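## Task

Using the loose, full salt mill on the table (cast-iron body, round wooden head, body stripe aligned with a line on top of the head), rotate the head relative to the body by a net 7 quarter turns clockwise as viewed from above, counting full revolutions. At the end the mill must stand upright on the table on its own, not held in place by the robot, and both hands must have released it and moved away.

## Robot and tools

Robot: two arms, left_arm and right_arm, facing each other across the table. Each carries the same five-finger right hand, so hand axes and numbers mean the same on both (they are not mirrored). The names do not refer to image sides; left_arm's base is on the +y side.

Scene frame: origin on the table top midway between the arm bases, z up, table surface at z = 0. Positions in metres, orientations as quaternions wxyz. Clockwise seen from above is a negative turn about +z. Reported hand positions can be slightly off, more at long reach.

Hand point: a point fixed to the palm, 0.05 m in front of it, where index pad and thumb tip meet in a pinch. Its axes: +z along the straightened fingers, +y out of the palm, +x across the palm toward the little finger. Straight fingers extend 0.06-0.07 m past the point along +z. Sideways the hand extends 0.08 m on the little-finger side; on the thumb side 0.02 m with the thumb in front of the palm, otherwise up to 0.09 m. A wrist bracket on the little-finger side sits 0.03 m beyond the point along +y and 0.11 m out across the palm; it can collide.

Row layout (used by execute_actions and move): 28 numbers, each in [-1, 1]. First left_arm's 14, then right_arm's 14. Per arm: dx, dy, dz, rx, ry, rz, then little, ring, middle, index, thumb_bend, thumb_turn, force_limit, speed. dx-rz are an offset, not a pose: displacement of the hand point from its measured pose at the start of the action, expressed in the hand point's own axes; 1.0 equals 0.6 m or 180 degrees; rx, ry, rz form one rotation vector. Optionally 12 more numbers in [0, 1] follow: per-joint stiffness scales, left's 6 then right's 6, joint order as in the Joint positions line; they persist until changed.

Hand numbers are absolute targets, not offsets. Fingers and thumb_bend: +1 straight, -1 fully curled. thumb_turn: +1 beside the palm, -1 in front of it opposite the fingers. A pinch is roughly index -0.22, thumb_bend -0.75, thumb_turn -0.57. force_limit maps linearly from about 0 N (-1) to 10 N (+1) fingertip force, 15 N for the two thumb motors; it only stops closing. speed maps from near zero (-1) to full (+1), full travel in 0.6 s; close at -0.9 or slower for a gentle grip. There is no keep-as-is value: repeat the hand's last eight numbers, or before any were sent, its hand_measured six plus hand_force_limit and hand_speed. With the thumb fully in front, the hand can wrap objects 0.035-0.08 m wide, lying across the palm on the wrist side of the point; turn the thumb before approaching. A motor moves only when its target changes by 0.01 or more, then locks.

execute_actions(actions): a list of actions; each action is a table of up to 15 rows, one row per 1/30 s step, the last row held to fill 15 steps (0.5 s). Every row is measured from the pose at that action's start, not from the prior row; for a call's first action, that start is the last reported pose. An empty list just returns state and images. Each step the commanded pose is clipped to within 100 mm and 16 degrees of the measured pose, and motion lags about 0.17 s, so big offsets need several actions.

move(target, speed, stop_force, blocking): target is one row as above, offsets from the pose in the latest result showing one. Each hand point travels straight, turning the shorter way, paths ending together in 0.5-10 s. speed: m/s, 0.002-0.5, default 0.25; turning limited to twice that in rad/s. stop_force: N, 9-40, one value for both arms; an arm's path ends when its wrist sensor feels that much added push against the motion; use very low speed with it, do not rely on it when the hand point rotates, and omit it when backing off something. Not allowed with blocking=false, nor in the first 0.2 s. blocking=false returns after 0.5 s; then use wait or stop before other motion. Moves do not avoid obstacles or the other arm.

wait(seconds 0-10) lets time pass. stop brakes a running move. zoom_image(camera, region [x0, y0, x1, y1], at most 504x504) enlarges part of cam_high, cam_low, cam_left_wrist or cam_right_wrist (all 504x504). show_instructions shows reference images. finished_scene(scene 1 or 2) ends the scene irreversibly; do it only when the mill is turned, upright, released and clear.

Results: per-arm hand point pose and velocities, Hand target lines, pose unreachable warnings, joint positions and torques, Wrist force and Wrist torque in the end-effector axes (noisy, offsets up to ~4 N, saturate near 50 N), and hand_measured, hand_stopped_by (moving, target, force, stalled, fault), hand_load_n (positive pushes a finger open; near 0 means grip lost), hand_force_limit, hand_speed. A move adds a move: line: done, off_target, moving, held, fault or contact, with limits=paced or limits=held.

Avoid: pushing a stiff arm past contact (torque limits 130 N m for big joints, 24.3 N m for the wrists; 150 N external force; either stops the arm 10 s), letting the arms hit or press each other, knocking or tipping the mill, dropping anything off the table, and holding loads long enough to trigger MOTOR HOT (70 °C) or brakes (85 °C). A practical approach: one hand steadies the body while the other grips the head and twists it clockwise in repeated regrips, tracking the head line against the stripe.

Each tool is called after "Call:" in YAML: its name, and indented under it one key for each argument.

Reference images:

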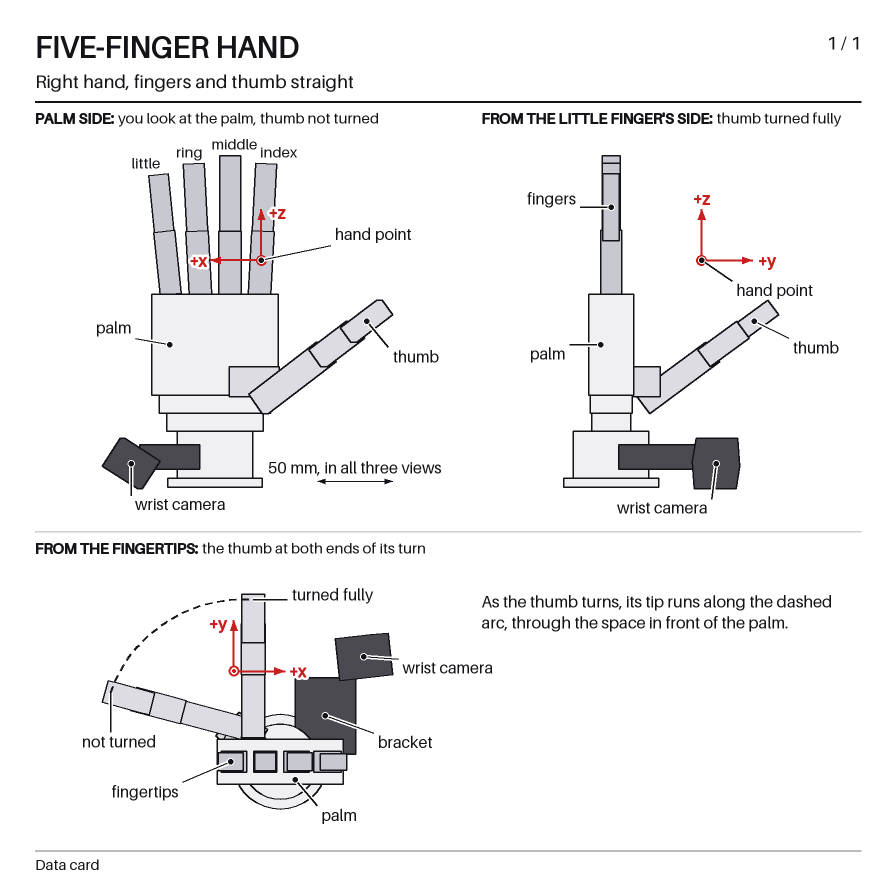

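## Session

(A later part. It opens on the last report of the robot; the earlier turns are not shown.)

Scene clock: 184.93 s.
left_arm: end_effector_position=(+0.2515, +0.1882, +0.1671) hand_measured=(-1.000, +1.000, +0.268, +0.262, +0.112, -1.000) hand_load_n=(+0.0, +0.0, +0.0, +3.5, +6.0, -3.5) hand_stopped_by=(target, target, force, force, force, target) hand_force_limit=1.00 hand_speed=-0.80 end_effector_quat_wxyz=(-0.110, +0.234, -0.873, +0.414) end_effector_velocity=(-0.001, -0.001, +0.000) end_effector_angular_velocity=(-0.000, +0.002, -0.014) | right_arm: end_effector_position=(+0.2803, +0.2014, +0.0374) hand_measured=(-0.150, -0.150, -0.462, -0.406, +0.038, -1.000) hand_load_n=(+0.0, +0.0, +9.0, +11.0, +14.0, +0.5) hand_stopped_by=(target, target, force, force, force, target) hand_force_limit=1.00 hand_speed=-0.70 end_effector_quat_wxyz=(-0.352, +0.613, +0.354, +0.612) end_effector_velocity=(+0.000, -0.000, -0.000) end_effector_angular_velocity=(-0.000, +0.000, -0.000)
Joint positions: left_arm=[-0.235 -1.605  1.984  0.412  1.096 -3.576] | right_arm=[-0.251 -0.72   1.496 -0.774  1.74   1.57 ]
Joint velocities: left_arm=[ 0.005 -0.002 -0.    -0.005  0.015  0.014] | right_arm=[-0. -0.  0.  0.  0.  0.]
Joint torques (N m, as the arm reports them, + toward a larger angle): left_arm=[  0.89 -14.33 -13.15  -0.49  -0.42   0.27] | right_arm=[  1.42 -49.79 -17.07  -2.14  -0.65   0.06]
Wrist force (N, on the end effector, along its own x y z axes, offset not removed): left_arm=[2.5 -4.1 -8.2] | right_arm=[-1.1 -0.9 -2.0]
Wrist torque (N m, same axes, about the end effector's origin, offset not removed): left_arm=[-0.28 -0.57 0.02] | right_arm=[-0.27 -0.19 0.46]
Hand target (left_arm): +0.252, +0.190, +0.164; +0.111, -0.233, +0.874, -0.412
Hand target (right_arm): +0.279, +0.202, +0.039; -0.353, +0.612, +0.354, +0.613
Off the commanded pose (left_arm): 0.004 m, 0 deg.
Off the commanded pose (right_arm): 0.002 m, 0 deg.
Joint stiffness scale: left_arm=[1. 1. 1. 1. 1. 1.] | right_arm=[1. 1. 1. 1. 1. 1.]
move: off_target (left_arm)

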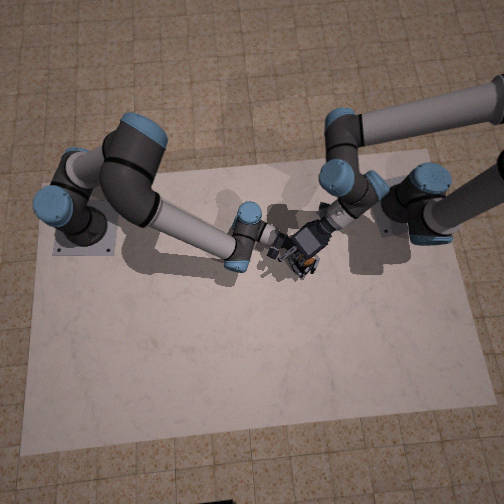

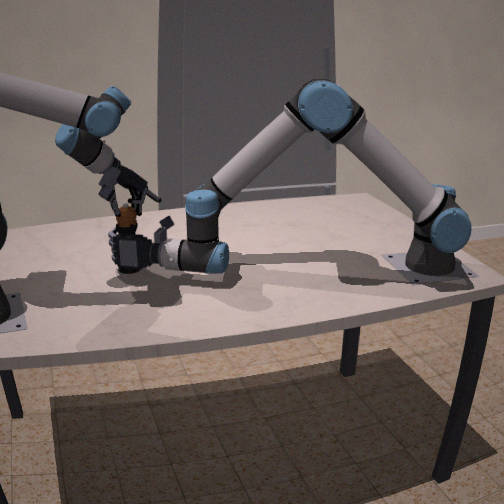

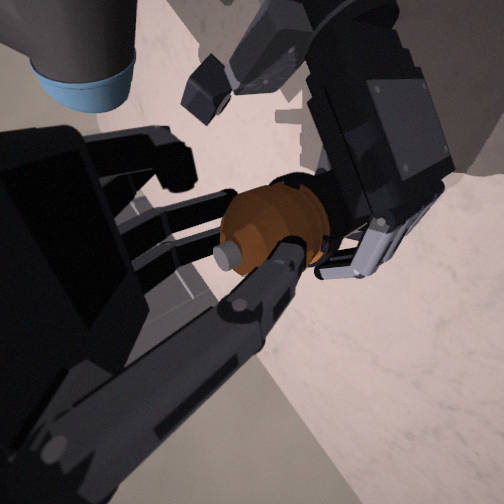

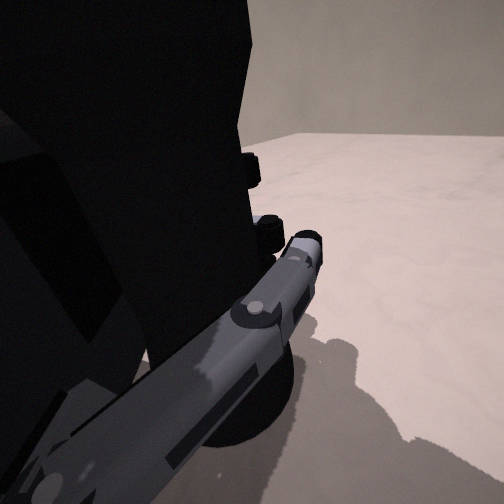

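Call:
move:
  target: [0,0,0,0,0,0,-1,-1,0.45,0.45,0.5,-1,1,0,0,0,0,0,0,0,-0.15,-0.15,-0.9,-0.9,-0.9,-1,1,-0.7]

Call:
move:
  target: [-0.008,0.02,0.017,0,0,0,-1,-1,0.45,0.45,0.5,-1,1,0,0,0,0,0,0,0,-0.15,-0.15,-0.9,-0.9,-0.9,-1,1,-0.7]
  speed: 0.03

Call:
move:
  target: [0,0,0,0,0,0,-1,-1,-0.6,-0.6,-0.6,-1,-0.5,-0.7,0,0,0,0,0,0,-0.15,-0.15,-0.9,-0.9,-0.9,-1,1,-0.7]

Call:
move:
  target: [0,0,0,0,0,0,-1,-1,-0.7,-0.7,-0.7,-1,1,-0.7,0,0,0,0,0,0,-0.15,-0.15,-0.9,-0.9,-0.9,-1,1,-0.7]

Call:
move:
  target: [0.005,-0.012,0.0145,0,0.2553,0.2143,-1,-1,-0.7,-0.7,-0.7,-1,1,-0.7,0,0,0,0,0,0,-0.15,-0.15,-0.9,-0.9,-0.9,-1,1,-0.7]
  speed: 0.15

Call:
zoom_image:
  camera: "cam_low"
  region: [60,120,220,280]

Call:
zoom_image:
  camera: "cam_high"
  region: [260,220,350,300]

Scene clock: 202.87 s.
left_arm: end_effector_position=(+0.2516, +0.1882, +0.1672) hand_measured=(-1.000, -1.000, +0.450, +0.450, +0.500, -1.000) hand_load_n=(+0.0, +0.0, +0.0, +0.0, +0.0, +0.0) hand_stopped_by=(target, target, target, target, target, target) hand_force_limit=1.00 hand_speed=0.00 end_effector_quat_wxyz=(-0.110, +0.234, -0.873, +0.415) end_effector_velocity=(-0.000, -0.000, -0.000) end_effector_angular_velocity=(-0.001, +0.000, -0.000) | right_arm: end_effector_position=(+0.2804, +0.2013, +0.0374) hand_measured=(-0.150, -0.150, -0.462, -0.406, +0.038, -1.000) hand_load_n=(+0.0, +0.0, +9.0, +11.0, +14.0, +0.0) hand_stopped_by=(target, target, force, force, force, target) hand_force_limit=1.00 hand_speed=-0.70 end_effector_quat_wxyz=(-0.352, +0.613, +0.354, +0.612) end_effector_velocity=(+0.000, +0.000, +0.000) end_effector_angular_velocity=(+0.000, -0.000, -0.000)
Joint positions: left_arm=[-0.235 -1.606  1.984  0.411  1.097 -3.575] | right_arm=[-0.251 -0.72   1.496 -0.773  1.74   1.57 ]
Joint velocities: left_arm=[-0.001  0.001  0.    -0.001 -0.    -0.001] | right_arm=[-0. -0. -0.  0. -0.  0.]
Joint torques (N m, as the arm reports them, + toward a larger angle): left_arm=[ -0.38 -16.24 -18.09   0.88  -1.1   -0.25] | right_arm=[  0.31 -47.96 -17.14  -1.81  -0.36   0.  ]
Wrist force (N, on the end effector, along its own x y z axes, offset not removed): left_arm=[4.9 -2.1 2.1] | right_arm=[-2.4 -5.4 -1.4]
Wrist torque (N m, same axes, about the end effector's origin, offset not removed): left_arm=[-0.29 -1.04 0.11] | right_arm=[-0.51 -0.01 0.10]
Hand target (left_arm): +0.252, +0.188, +0.167; +0.110, -0.234, +0.873, -0.414
Hand target (right_arm): +0.280, +0.201, +0.037; -0.352, +0.613, +0.354, +0.612
Off the commanded pose (left_arm): 0.000 m, 0 deg.
Off the commanded pose (right_arm): 0.000 m, 0 deg.
Joint stiffness scale: left_arm=[1. 1. 1. 1. 1. 1.] | right_arm=[1. 1. 1. 1. 1. 1.]
move: done

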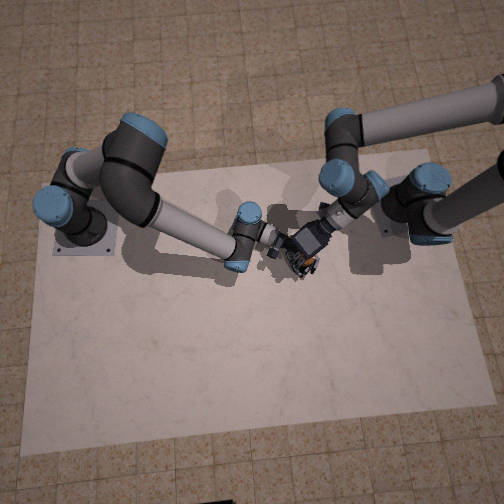

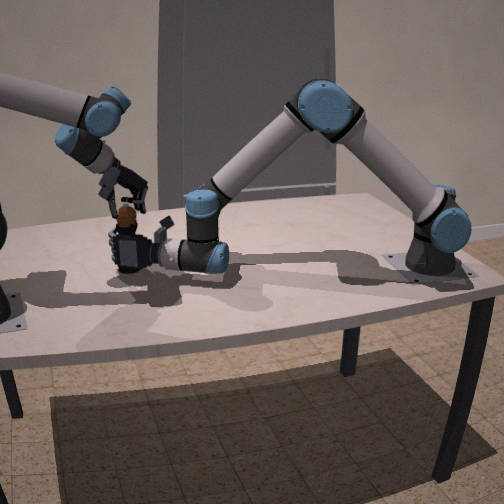

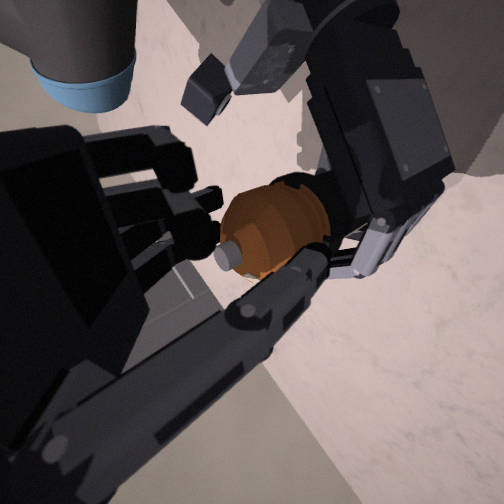

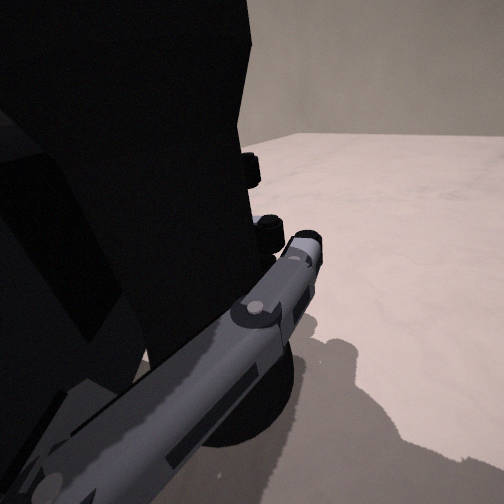

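Scene clock: 203.77 s.
left_arm: end_effector_position=(+0.2553, +0.1890, +0.1538) hand_measured=(-1.000, -1.000, +0.450, +0.450, +0.500, -1.000) hand_load_n=(+0.0, +0.0, +0.0, +0.0, +0.0, +0.0) hand_stopped_by=(target, target, target, target, target, target) hand_force_limit=1.00 hand_speed=0.00 end_effector_quat_wxyz=(-0.109, +0.234, -0.872, +0.416) end_effector_velocity=(-0.000, -0.003, -0.000) end_effector_angular_velocity=(-0.010, +0.001, -0.003) | right_arm: end_effector_position=(+0.2804, +0.2013, +0.0373) hand_measured=(-0.150, -0.150, -0.462, -0.406, +0.038, -1.000) hand_load_n=(+0.0, +0.0, +9.0, +11.0, +14.0, +0.0) hand_stopped_by=(target, target, force, force, force, target) hand_force_limit=1.00 hand_speed=-0.70 end_effector_quat_wxyz=(-0.352, +0.613, +0.354, +0.612) end_effector_velocity=(-0.000, -0.000, -0.000) end_effector_angular_velocity=(-0.000, +0.000, -0.000)
Joint positions: left_arm=[-0.222 -1.595  2.011  0.365  1.106 -3.565] | right_arm=[-0.251 -0.72   1.496 -0.773  1.74   1.57 ]
Joint velocities: left_arm=[ 0.001  0.     0.001 -0.012  0.003  0.003] | right_arm=[ 0. -0.  0. -0.  0.  0.]
Joint torques (N m, as the arm reports them, + toward a larger angle): left_arm=[  0.13 -13.85 -15.62   0.2   -0.5   -0.02] | right_arm=[  1.01 -48.14 -17.49  -1.7   -0.27   0.04]
Wrist force (N, on the end effector, along its own x y z axes, offset not removed): left_arm=[6.4 -1.1 1.9] | right_arm=[0.8 -0.4 -3.0]
Wrist torque (N m, same axes, about the end effector's origin, offset not removed): left_arm=[0.04 -1.15 0.22] | right_arm=[0.18 -0.34 0.58]
Hand target (left_arm): +0.256, +0.190, +0.151; +0.110, -0.234, +0.873, -0.415
Hand target (right_arm): +0.280, +0.201, +0.037; -0.352, +0.613, +0.354, +0.612
Off the commanded pose (left_arm): 0.003 m, 0 deg.
Off the commanded pose (right_arm): 0.000 m, 0 deg.
Joint stiffness scale: left_arm=[1. 1. 1. 1. 1. 1.] | right_arm=[1. 1. 1. 1. 1. 1.]
move: done

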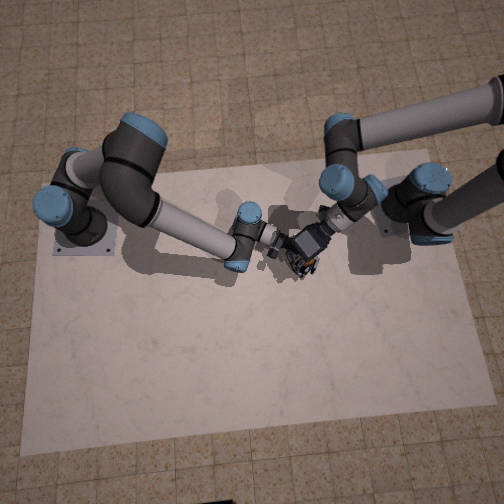

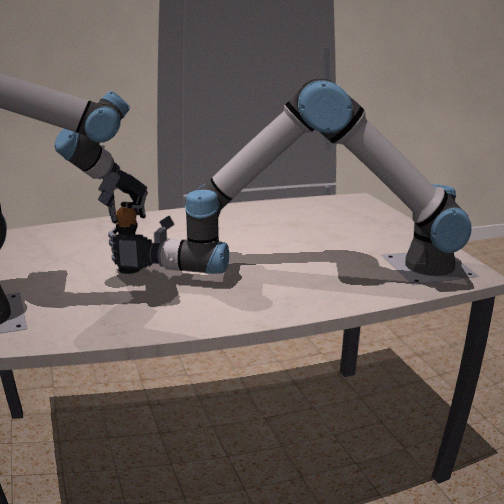

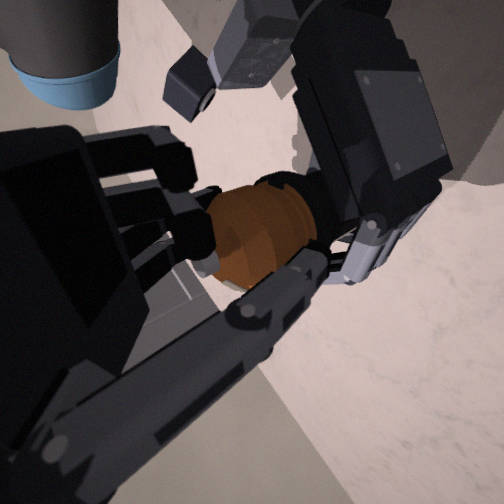

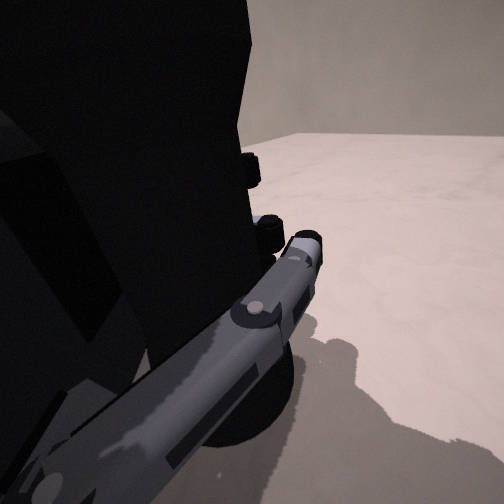

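Scene clock: 204.73 s.
left_arm: end_effector_position=(+0.2553, +0.1887, +0.1539) hand_measured=(-1.000, -1.000, +0.236, +0.220, +0.288, -1.000) hand_load_n=(+0.0, +0.0, +1.5, +4.5, +4.5, +0.0) hand_stopped_by=(target, target, force, force, force, target) hand_force_limit=-0.50 hand_speed=-0.70 end_effector_quat_wxyz=(-0.109, +0.234, -0.871, +0.417) end_effector_velocity=(+0.000, +0.000, -0.000) end_effector_angular_velocity=(+0.001, -0.000, +0.000) | right_arm: end_effector_position=(+0.2800, +0.2015, +0.0373) hand_measured=(-0.150, -0.150, -0.462, -0.406, +0.038, -1.000) hand_load_n=(+0.0, +0.0, +9.0, +11.0, +14.0, +0.0) hand_stopped_by=(target, target, force, force, force, target) hand_force_limit=1.00 hand_speed=-0.70 end_effector_quat_wxyz=(-0.352, +0.613, +0.354, +0.612) end_effector_velocity=(-0.000, -0.000, -0.000) end_effector_angular_velocity=(-0.001, +0.000, +0.000)
Joint positions: left_arm=[-0.222 -1.595  2.011  0.364  1.106 -3.565] | right_arm=[-0.251 -0.72   1.496 -0.773  1.74   1.57 ]
Joint velocities: left_arm=[ 0.     0.001 -0.     0.    -0.     0.   ] | right_arm=[ 0.  0.  0.  0. -0.  0.]
Joint torques (N m, as the arm reports them, + toward a larger angle): left_arm=[ -0.28 -15.66 -16.98   1.23  -0.89  -0.09] | right_arm=[  0.27 -48.61 -16.96  -1.7   -0.06   0.  ]
Wrist force (N, on the end effector, along its own x y z axes, offset not removed): left_arm=[0.3 -3.4 1.5] | right_arm=[-0.4 -1.4 -1.6]
Wrist torque (N m, same axes, about the end effector's origin, offset not removed): left_arm=[-0.07 0.05 -0.10] | right_arm=[0.25 -0.11 0.05]
Hand target (left_arm): +0.255, +0.189, +0.154; +0.109, -0.234, +0.872, -0.416
Hand target (right_arm): +0.280, +0.201, +0.037; -0.352, +0.613, +0.354, +0.612
Off the commanded pose (left_arm): 0.000 m, 0 deg.
Off the commanded pose (right_arm): 0.000 m, 0 deg.
Joint stiffness scale: left_arm=[1. 1. 1. 1. 1. 1.] | right_arm=[1. 1. 1. 1. 1. 1.]
move: done

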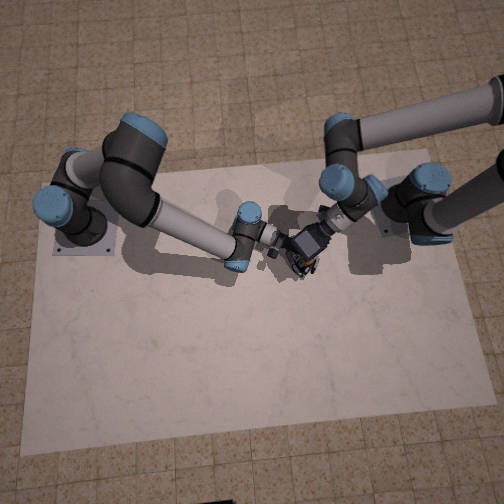

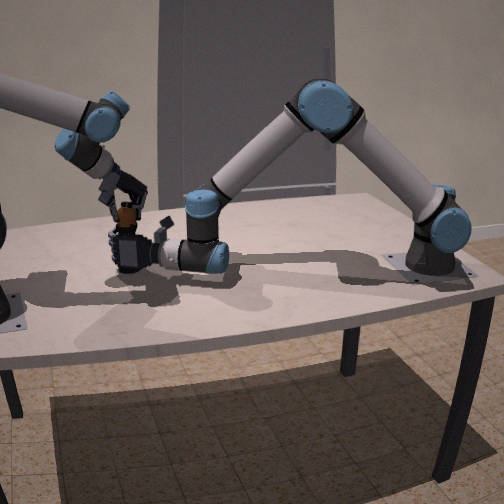

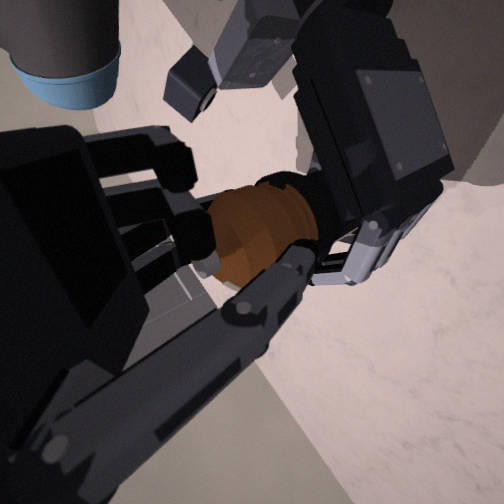

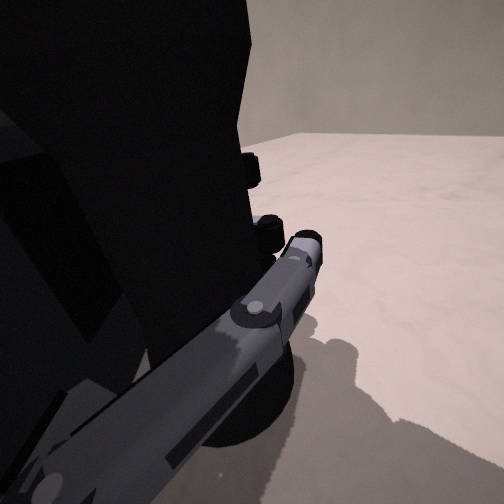

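Scene clock: 205.23 s.
left_arm: end_effector_position=(+0.2552, +0.1882, +0.1540) hand_measured=(-1.000, -1.000, +0.200, +0.194, +0.278, -1.000) hand_load_n=(+0.0, +0.0, +10.5, +8.5, +14.0, -0.5) hand_stopped_by=(target, target, force, force, force, target) hand_force_limit=1.00 hand_speed=-0.70 end_effector_quat_wxyz=(-0.109, +0.234, -0.871, +0.418) end_effector_velocity=(-0.000, -0.000, -0.001) end_effector_angular_velocity=(+0.002, +0.001, +0.000) | right_arm: end_effector_position=(+0.2792, +0.2018, +0.0373) hand_measured=(-0.150, -0.150, -0.462, -0.406, +0.038, -1.000) hand_load_n=(+0.0, +0.0, +9.5, +11.0, +14.0, -0.5) hand_stopped_by=(target, target, force, force, force, target) hand_force_limit=1.00 hand_speed=-0.70 end_effector_quat_wxyz=(-0.353, +0.613, +0.354, +0.612) end_effector_velocity=(+0.000, -0.000, -0.000) end_effector_angular_velocity=(-0.000, +0.000, -0.000)
Joint positions: left_arm=[-0.222 -1.595  2.011  0.362  1.106 -3.565] | right_arm=[-0.25  -0.72   1.496 -0.773  1.739  1.57 ]
Joint velocities: left_arm=[-0.001  0.002  0.     0.    -0.    -0.001] | right_arm=[-0.  0.  0.  0. -0. -0.]
Joint torques (N m, as the arm reports them, + toward a larger angle): left_arm=[  0.88 -16.15 -17.67   1.46  -0.63  -0.13] | right_arm=[ -0.09 -47.86 -17.27  -1.73   0.13   0.01]
Wrist force (N, on the end effector, along its own x y z axes, offset not removed): left_arm=[4.6 -2.5 5.6] | right_arm=[0.0 -2.5 3.2]
Wrist torque (N m, same axes, about the end effector's origin, offset not removed): left_arm=[-0.10 -0.73 -0.18] | right_arm=[-0.04 -0.89 0.12]
Hand target (left_arm): +0.255, +0.189, +0.154; +0.109, -0.234, +0.871, -0.417
Hand target (right_arm): +0.280, +0.201, +0.037; -0.352, +0.613, +0.354, +0.612
Off the commanded pose (left_arm): 0.001 m, 0 deg.
Off the commanded pose (right_arm): 0.001 m, 0 deg.
Joint stiffness scale: left_arm=[1. 1. 1. 1. 1. 1.] | right_arm=[1. 1. 1. 1. 1. 1.]
move: done

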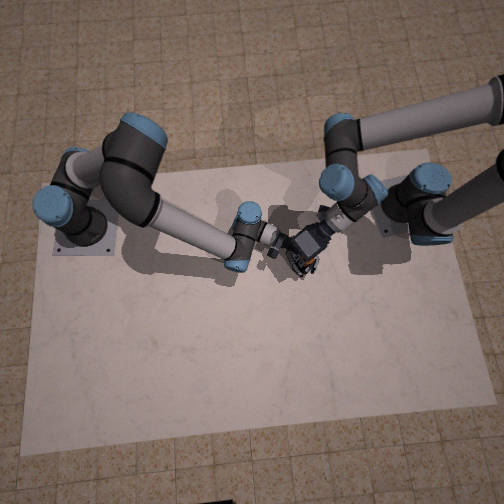

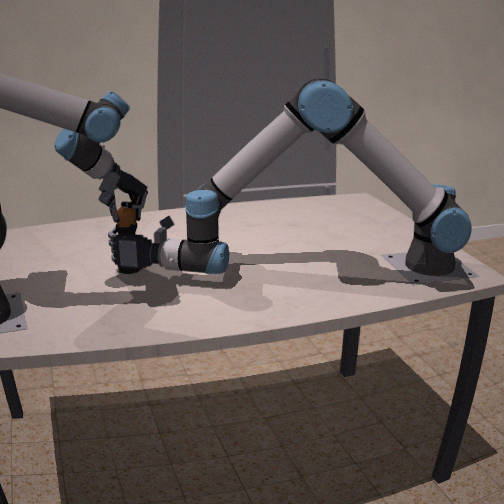

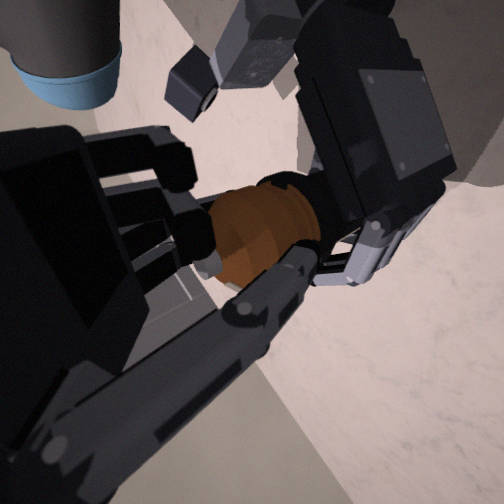

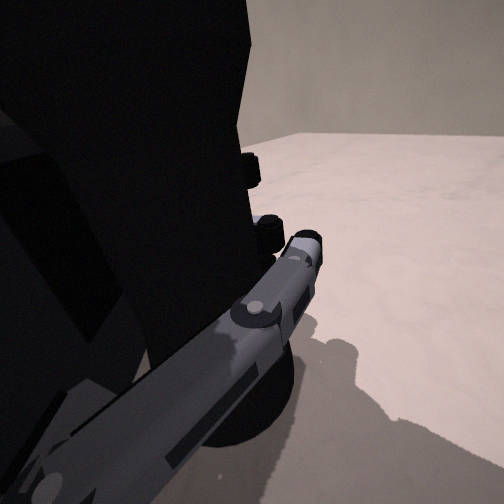

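Scene clock: 209.27 s.
left_arm: end_effector_position=(+0.2577, +0.1763, +0.1539) hand_measured=(-1.000, -1.000, +0.200, +0.192, +0.278, -1.000) hand_load_n=(+0.0, +0.0, +13.5, +3.5, +13.5, -5.5) hand_stopped_by=(target, target, force, force, force, target) hand_force_limit=1.00 hand_speed=-0.70 end_effector_quat_wxyz=(-0.104, +0.237, +0.871, -0.417) end_effector_velocity=(-0.001, +0.000, +0.000) end_effector_angular_velocity=(+0.001, -0.002, -0.016) | right_arm: end_effector_position=(+0.2794, +0.2017, +0.0373) hand_measured=(-0.150, -0.150, -0.462, -0.406, +0.038, -1.000) hand_load_n=(+0.0, +0.0, +9.5, +10.5, +13.0, -1.5) hand_stopped_by=(target, target, force, force, force, target) hand_force_limit=1.00 hand_speed=-0.70 end_effector_quat_wxyz=(-0.353, +0.613, +0.354, +0.612) end_effector_velocity=(-0.000, +0.000, +0.000) end_effector_angular_velocity=(+0.000, +0.000, +0.000)
Joint positions: left_arm=[ 0.279 -1.393  1.822  0.498  2.234 -2.432] | right_arm=[-0.251 -0.72   1.496 -0.773  1.739  1.57 ]
Joint velocities: left_arm=[ 0.001  0.005 -0.005  0.012  0.009  0.02 ] | right_arm=[ 0.  0. -0.  0.  0.  0.]
Joint torques (N m, as the arm reports them, + toward a larger angle): left_arm=[  3.68 -25.34 -17.18   2.42   0.87   0.05] | right_arm=[  1.09 -48.38 -16.78  -1.76  -0.28   0.02]
Wrist force (N, on the end effector, along its own x y z axes, offset not removed): left_arm=[0.6 -4.1 8.7] | right_arm=[-1.2 -1.8 2.7]
Wrist torque (N m, same axes, about the end effector's origin, offset not removed): left_arm=[-0.12 -0.80 -0.28] | right_arm=[-0.10 -0.29 0.18]
Hand target (left_arm): +0.259, +0.177, +0.154; -0.105, +0.237, +0.871, -0.416
Hand target (right_arm): +0.279, +0.202, +0.037; -0.353, +0.613, +0.354, +0.612
Off the commanded pose (left_arm): 0.001 m, 0 deg.
Off the commanded pose (right_arm): 0.000 m, 0 deg.
Joint stiffness scale: left_arm=[1. 1. 1. 1. 1. 1.] | right_arm=[1. 1. 1. 1. 1. 1.]
move: done

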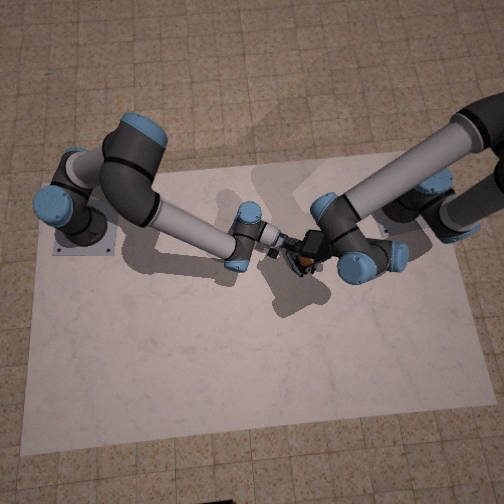

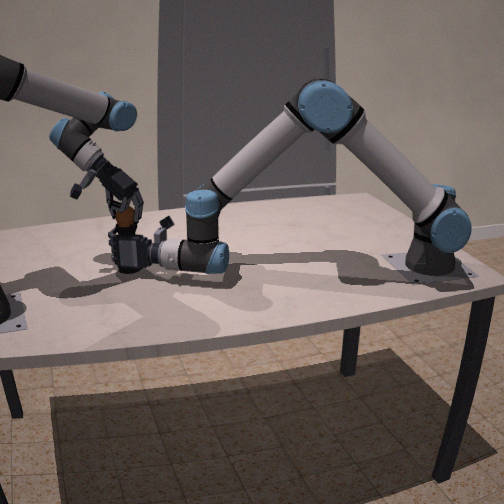

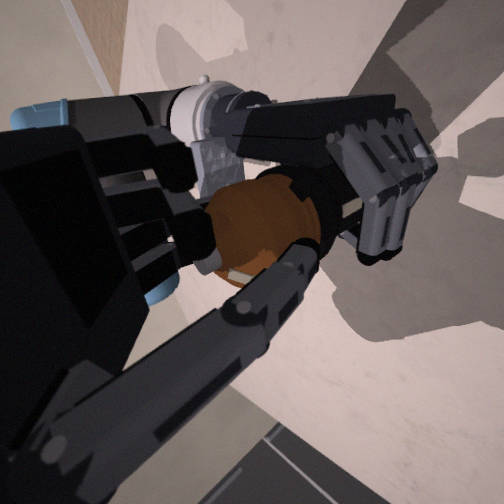

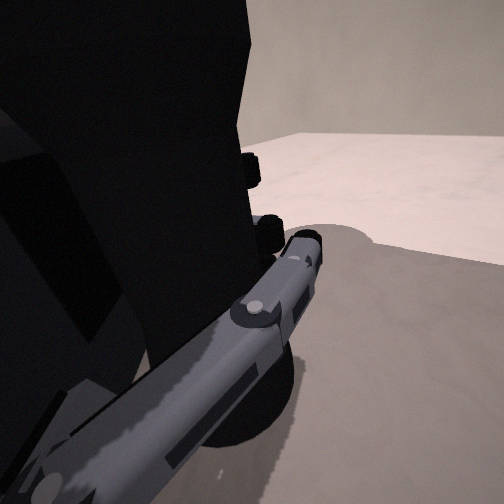

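Region (60, 120, 220, 280) of cam_low's 504x504 image, scaled by 3.150, with more detail than that image has.

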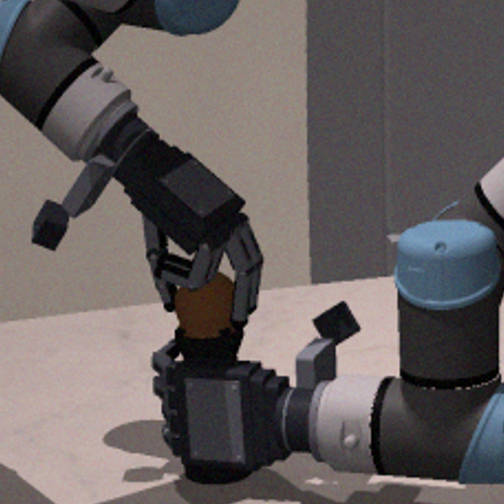

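Region (260, 220, 350, 300) of cam_high's 504x504 image, scaled by 5.600, with more detail than that image has.

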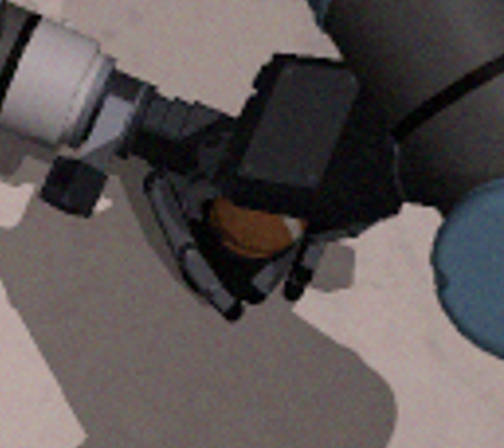

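Call:
move:
  target: [0.006,-0.013,0.0155,0,0.258,0.211,-1,-1,-0.8,-0.8,-0.8,-1,1,0.5,0,0,0,0,0,0,-0.15,-0.15,-0.9,-0.9,-0.9,-1,1,-0.7]
  speed: 0.15

Scene clock: 222.50 s.
left_arm: end_effector_position=(+0.2467, +0.1677, +0.1539) hand_measured=(-1.000, -1.000, +0.200, +0.166, +0.280, -1.000) hand_load_n=(+0.0, +0.0, +12.0, +7.0, +15.0, -5.5) hand_stopped_by=(target, target, force, force, force, target) hand_force_limit=1.00 hand_speed=0.50 end_effector_quat_wxyz=(-0.296, +0.642, +0.638, -0.304) end_effector_velocity=(-0.000, +0.000, +0.001) end_effector_angular_velocity=(-0.001, +0.001, -0.016) | right_arm: end_effector_position=(+0.2807, +0.2013, +0.0374) hand_measured=(-0.150, -0.150, -0.462, -0.406, +0.038, -1.000) hand_load_n=(+0.0, +0.0, +10.5, +10.5, +13.0, -1.5) hand_stopped_by=(target, target, force, force, force, target) hand_force_limit=1.00 hand_speed=-0.70 end_effector_quat_wxyz=(-0.352, +0.613, +0.354, +0.612) end_effector_velocity=(-0.000, -0.000, -0.000) end_effector_angular_velocity=(-0.000, +0.000, +0.000)
Joint positions: left_arm=[ 0.35  -0.914  1.408  1.57   2.327 -0.889] | right_arm=[-0.252 -0.72   1.496 -0.774  1.739  1.57 ]
Joint velocities: left_arm=[-0.001  0.003 -0.004  0.013 -0.006  0.019] | right_arm=[ 0.  0.  0. -0.  0. -0.]
Joint torques (N m, as the arm reports them, + toward a larger angle): left_arm=[  1.17 -41.23 -17.1    3.18  -1.19  -0.07] | right_arm=[  1.47 -47.91 -16.97  -1.64  -0.32   0.06]
Wrist force (N, on the end effector, along its own x y z axes, offset not removed): left_arm=[-1.8 -1.8 3.1] | right_arm=[-3.6 0.4 1.6]
Wrist torque (N m, same axes, about the end effector's origin, offset not removed): left_arm=[0.41 -0.98 -0.18] | right_arm=[-0.45 0.00 0.40]
Hand target (left_arm): +0.248, +0.168, +0.154; -0.296, +0.643, +0.638, -0.302
Hand target (right_arm): +0.279, +0.202, +0.037; -0.353, +0.613, +0.354, +0.612
Off the commanded pose (left_arm): 0.002 m, 0 deg.
Off the commanded pose (right_arm): 0.001 m, 0 deg.
Joint stiffness scale: left_arm=[1. 1. 1. 1. 1. 1.] | right_arm=[1. 1. 1. 1. 1. 1.]
move: done

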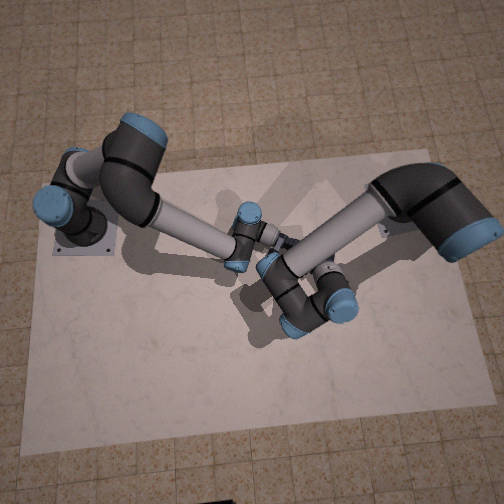

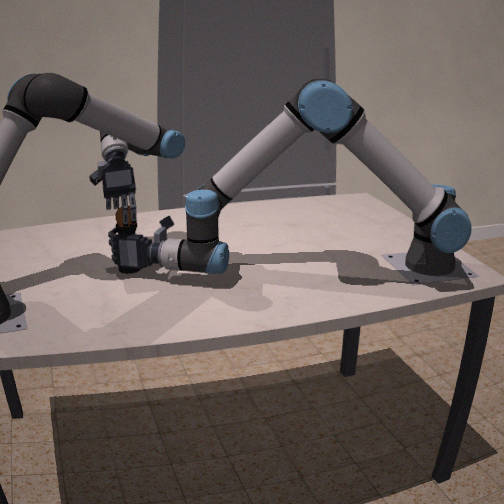

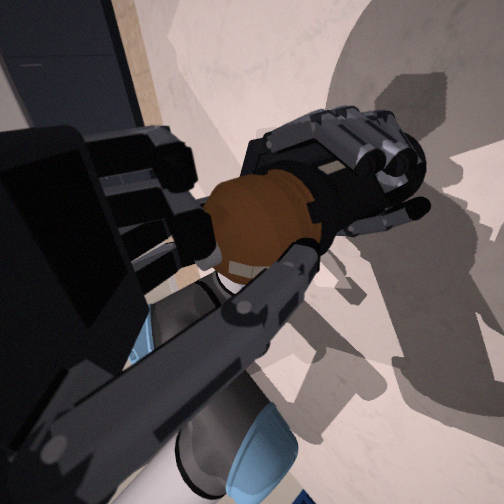

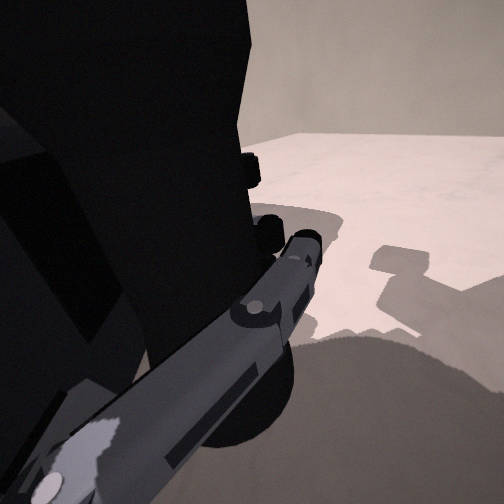

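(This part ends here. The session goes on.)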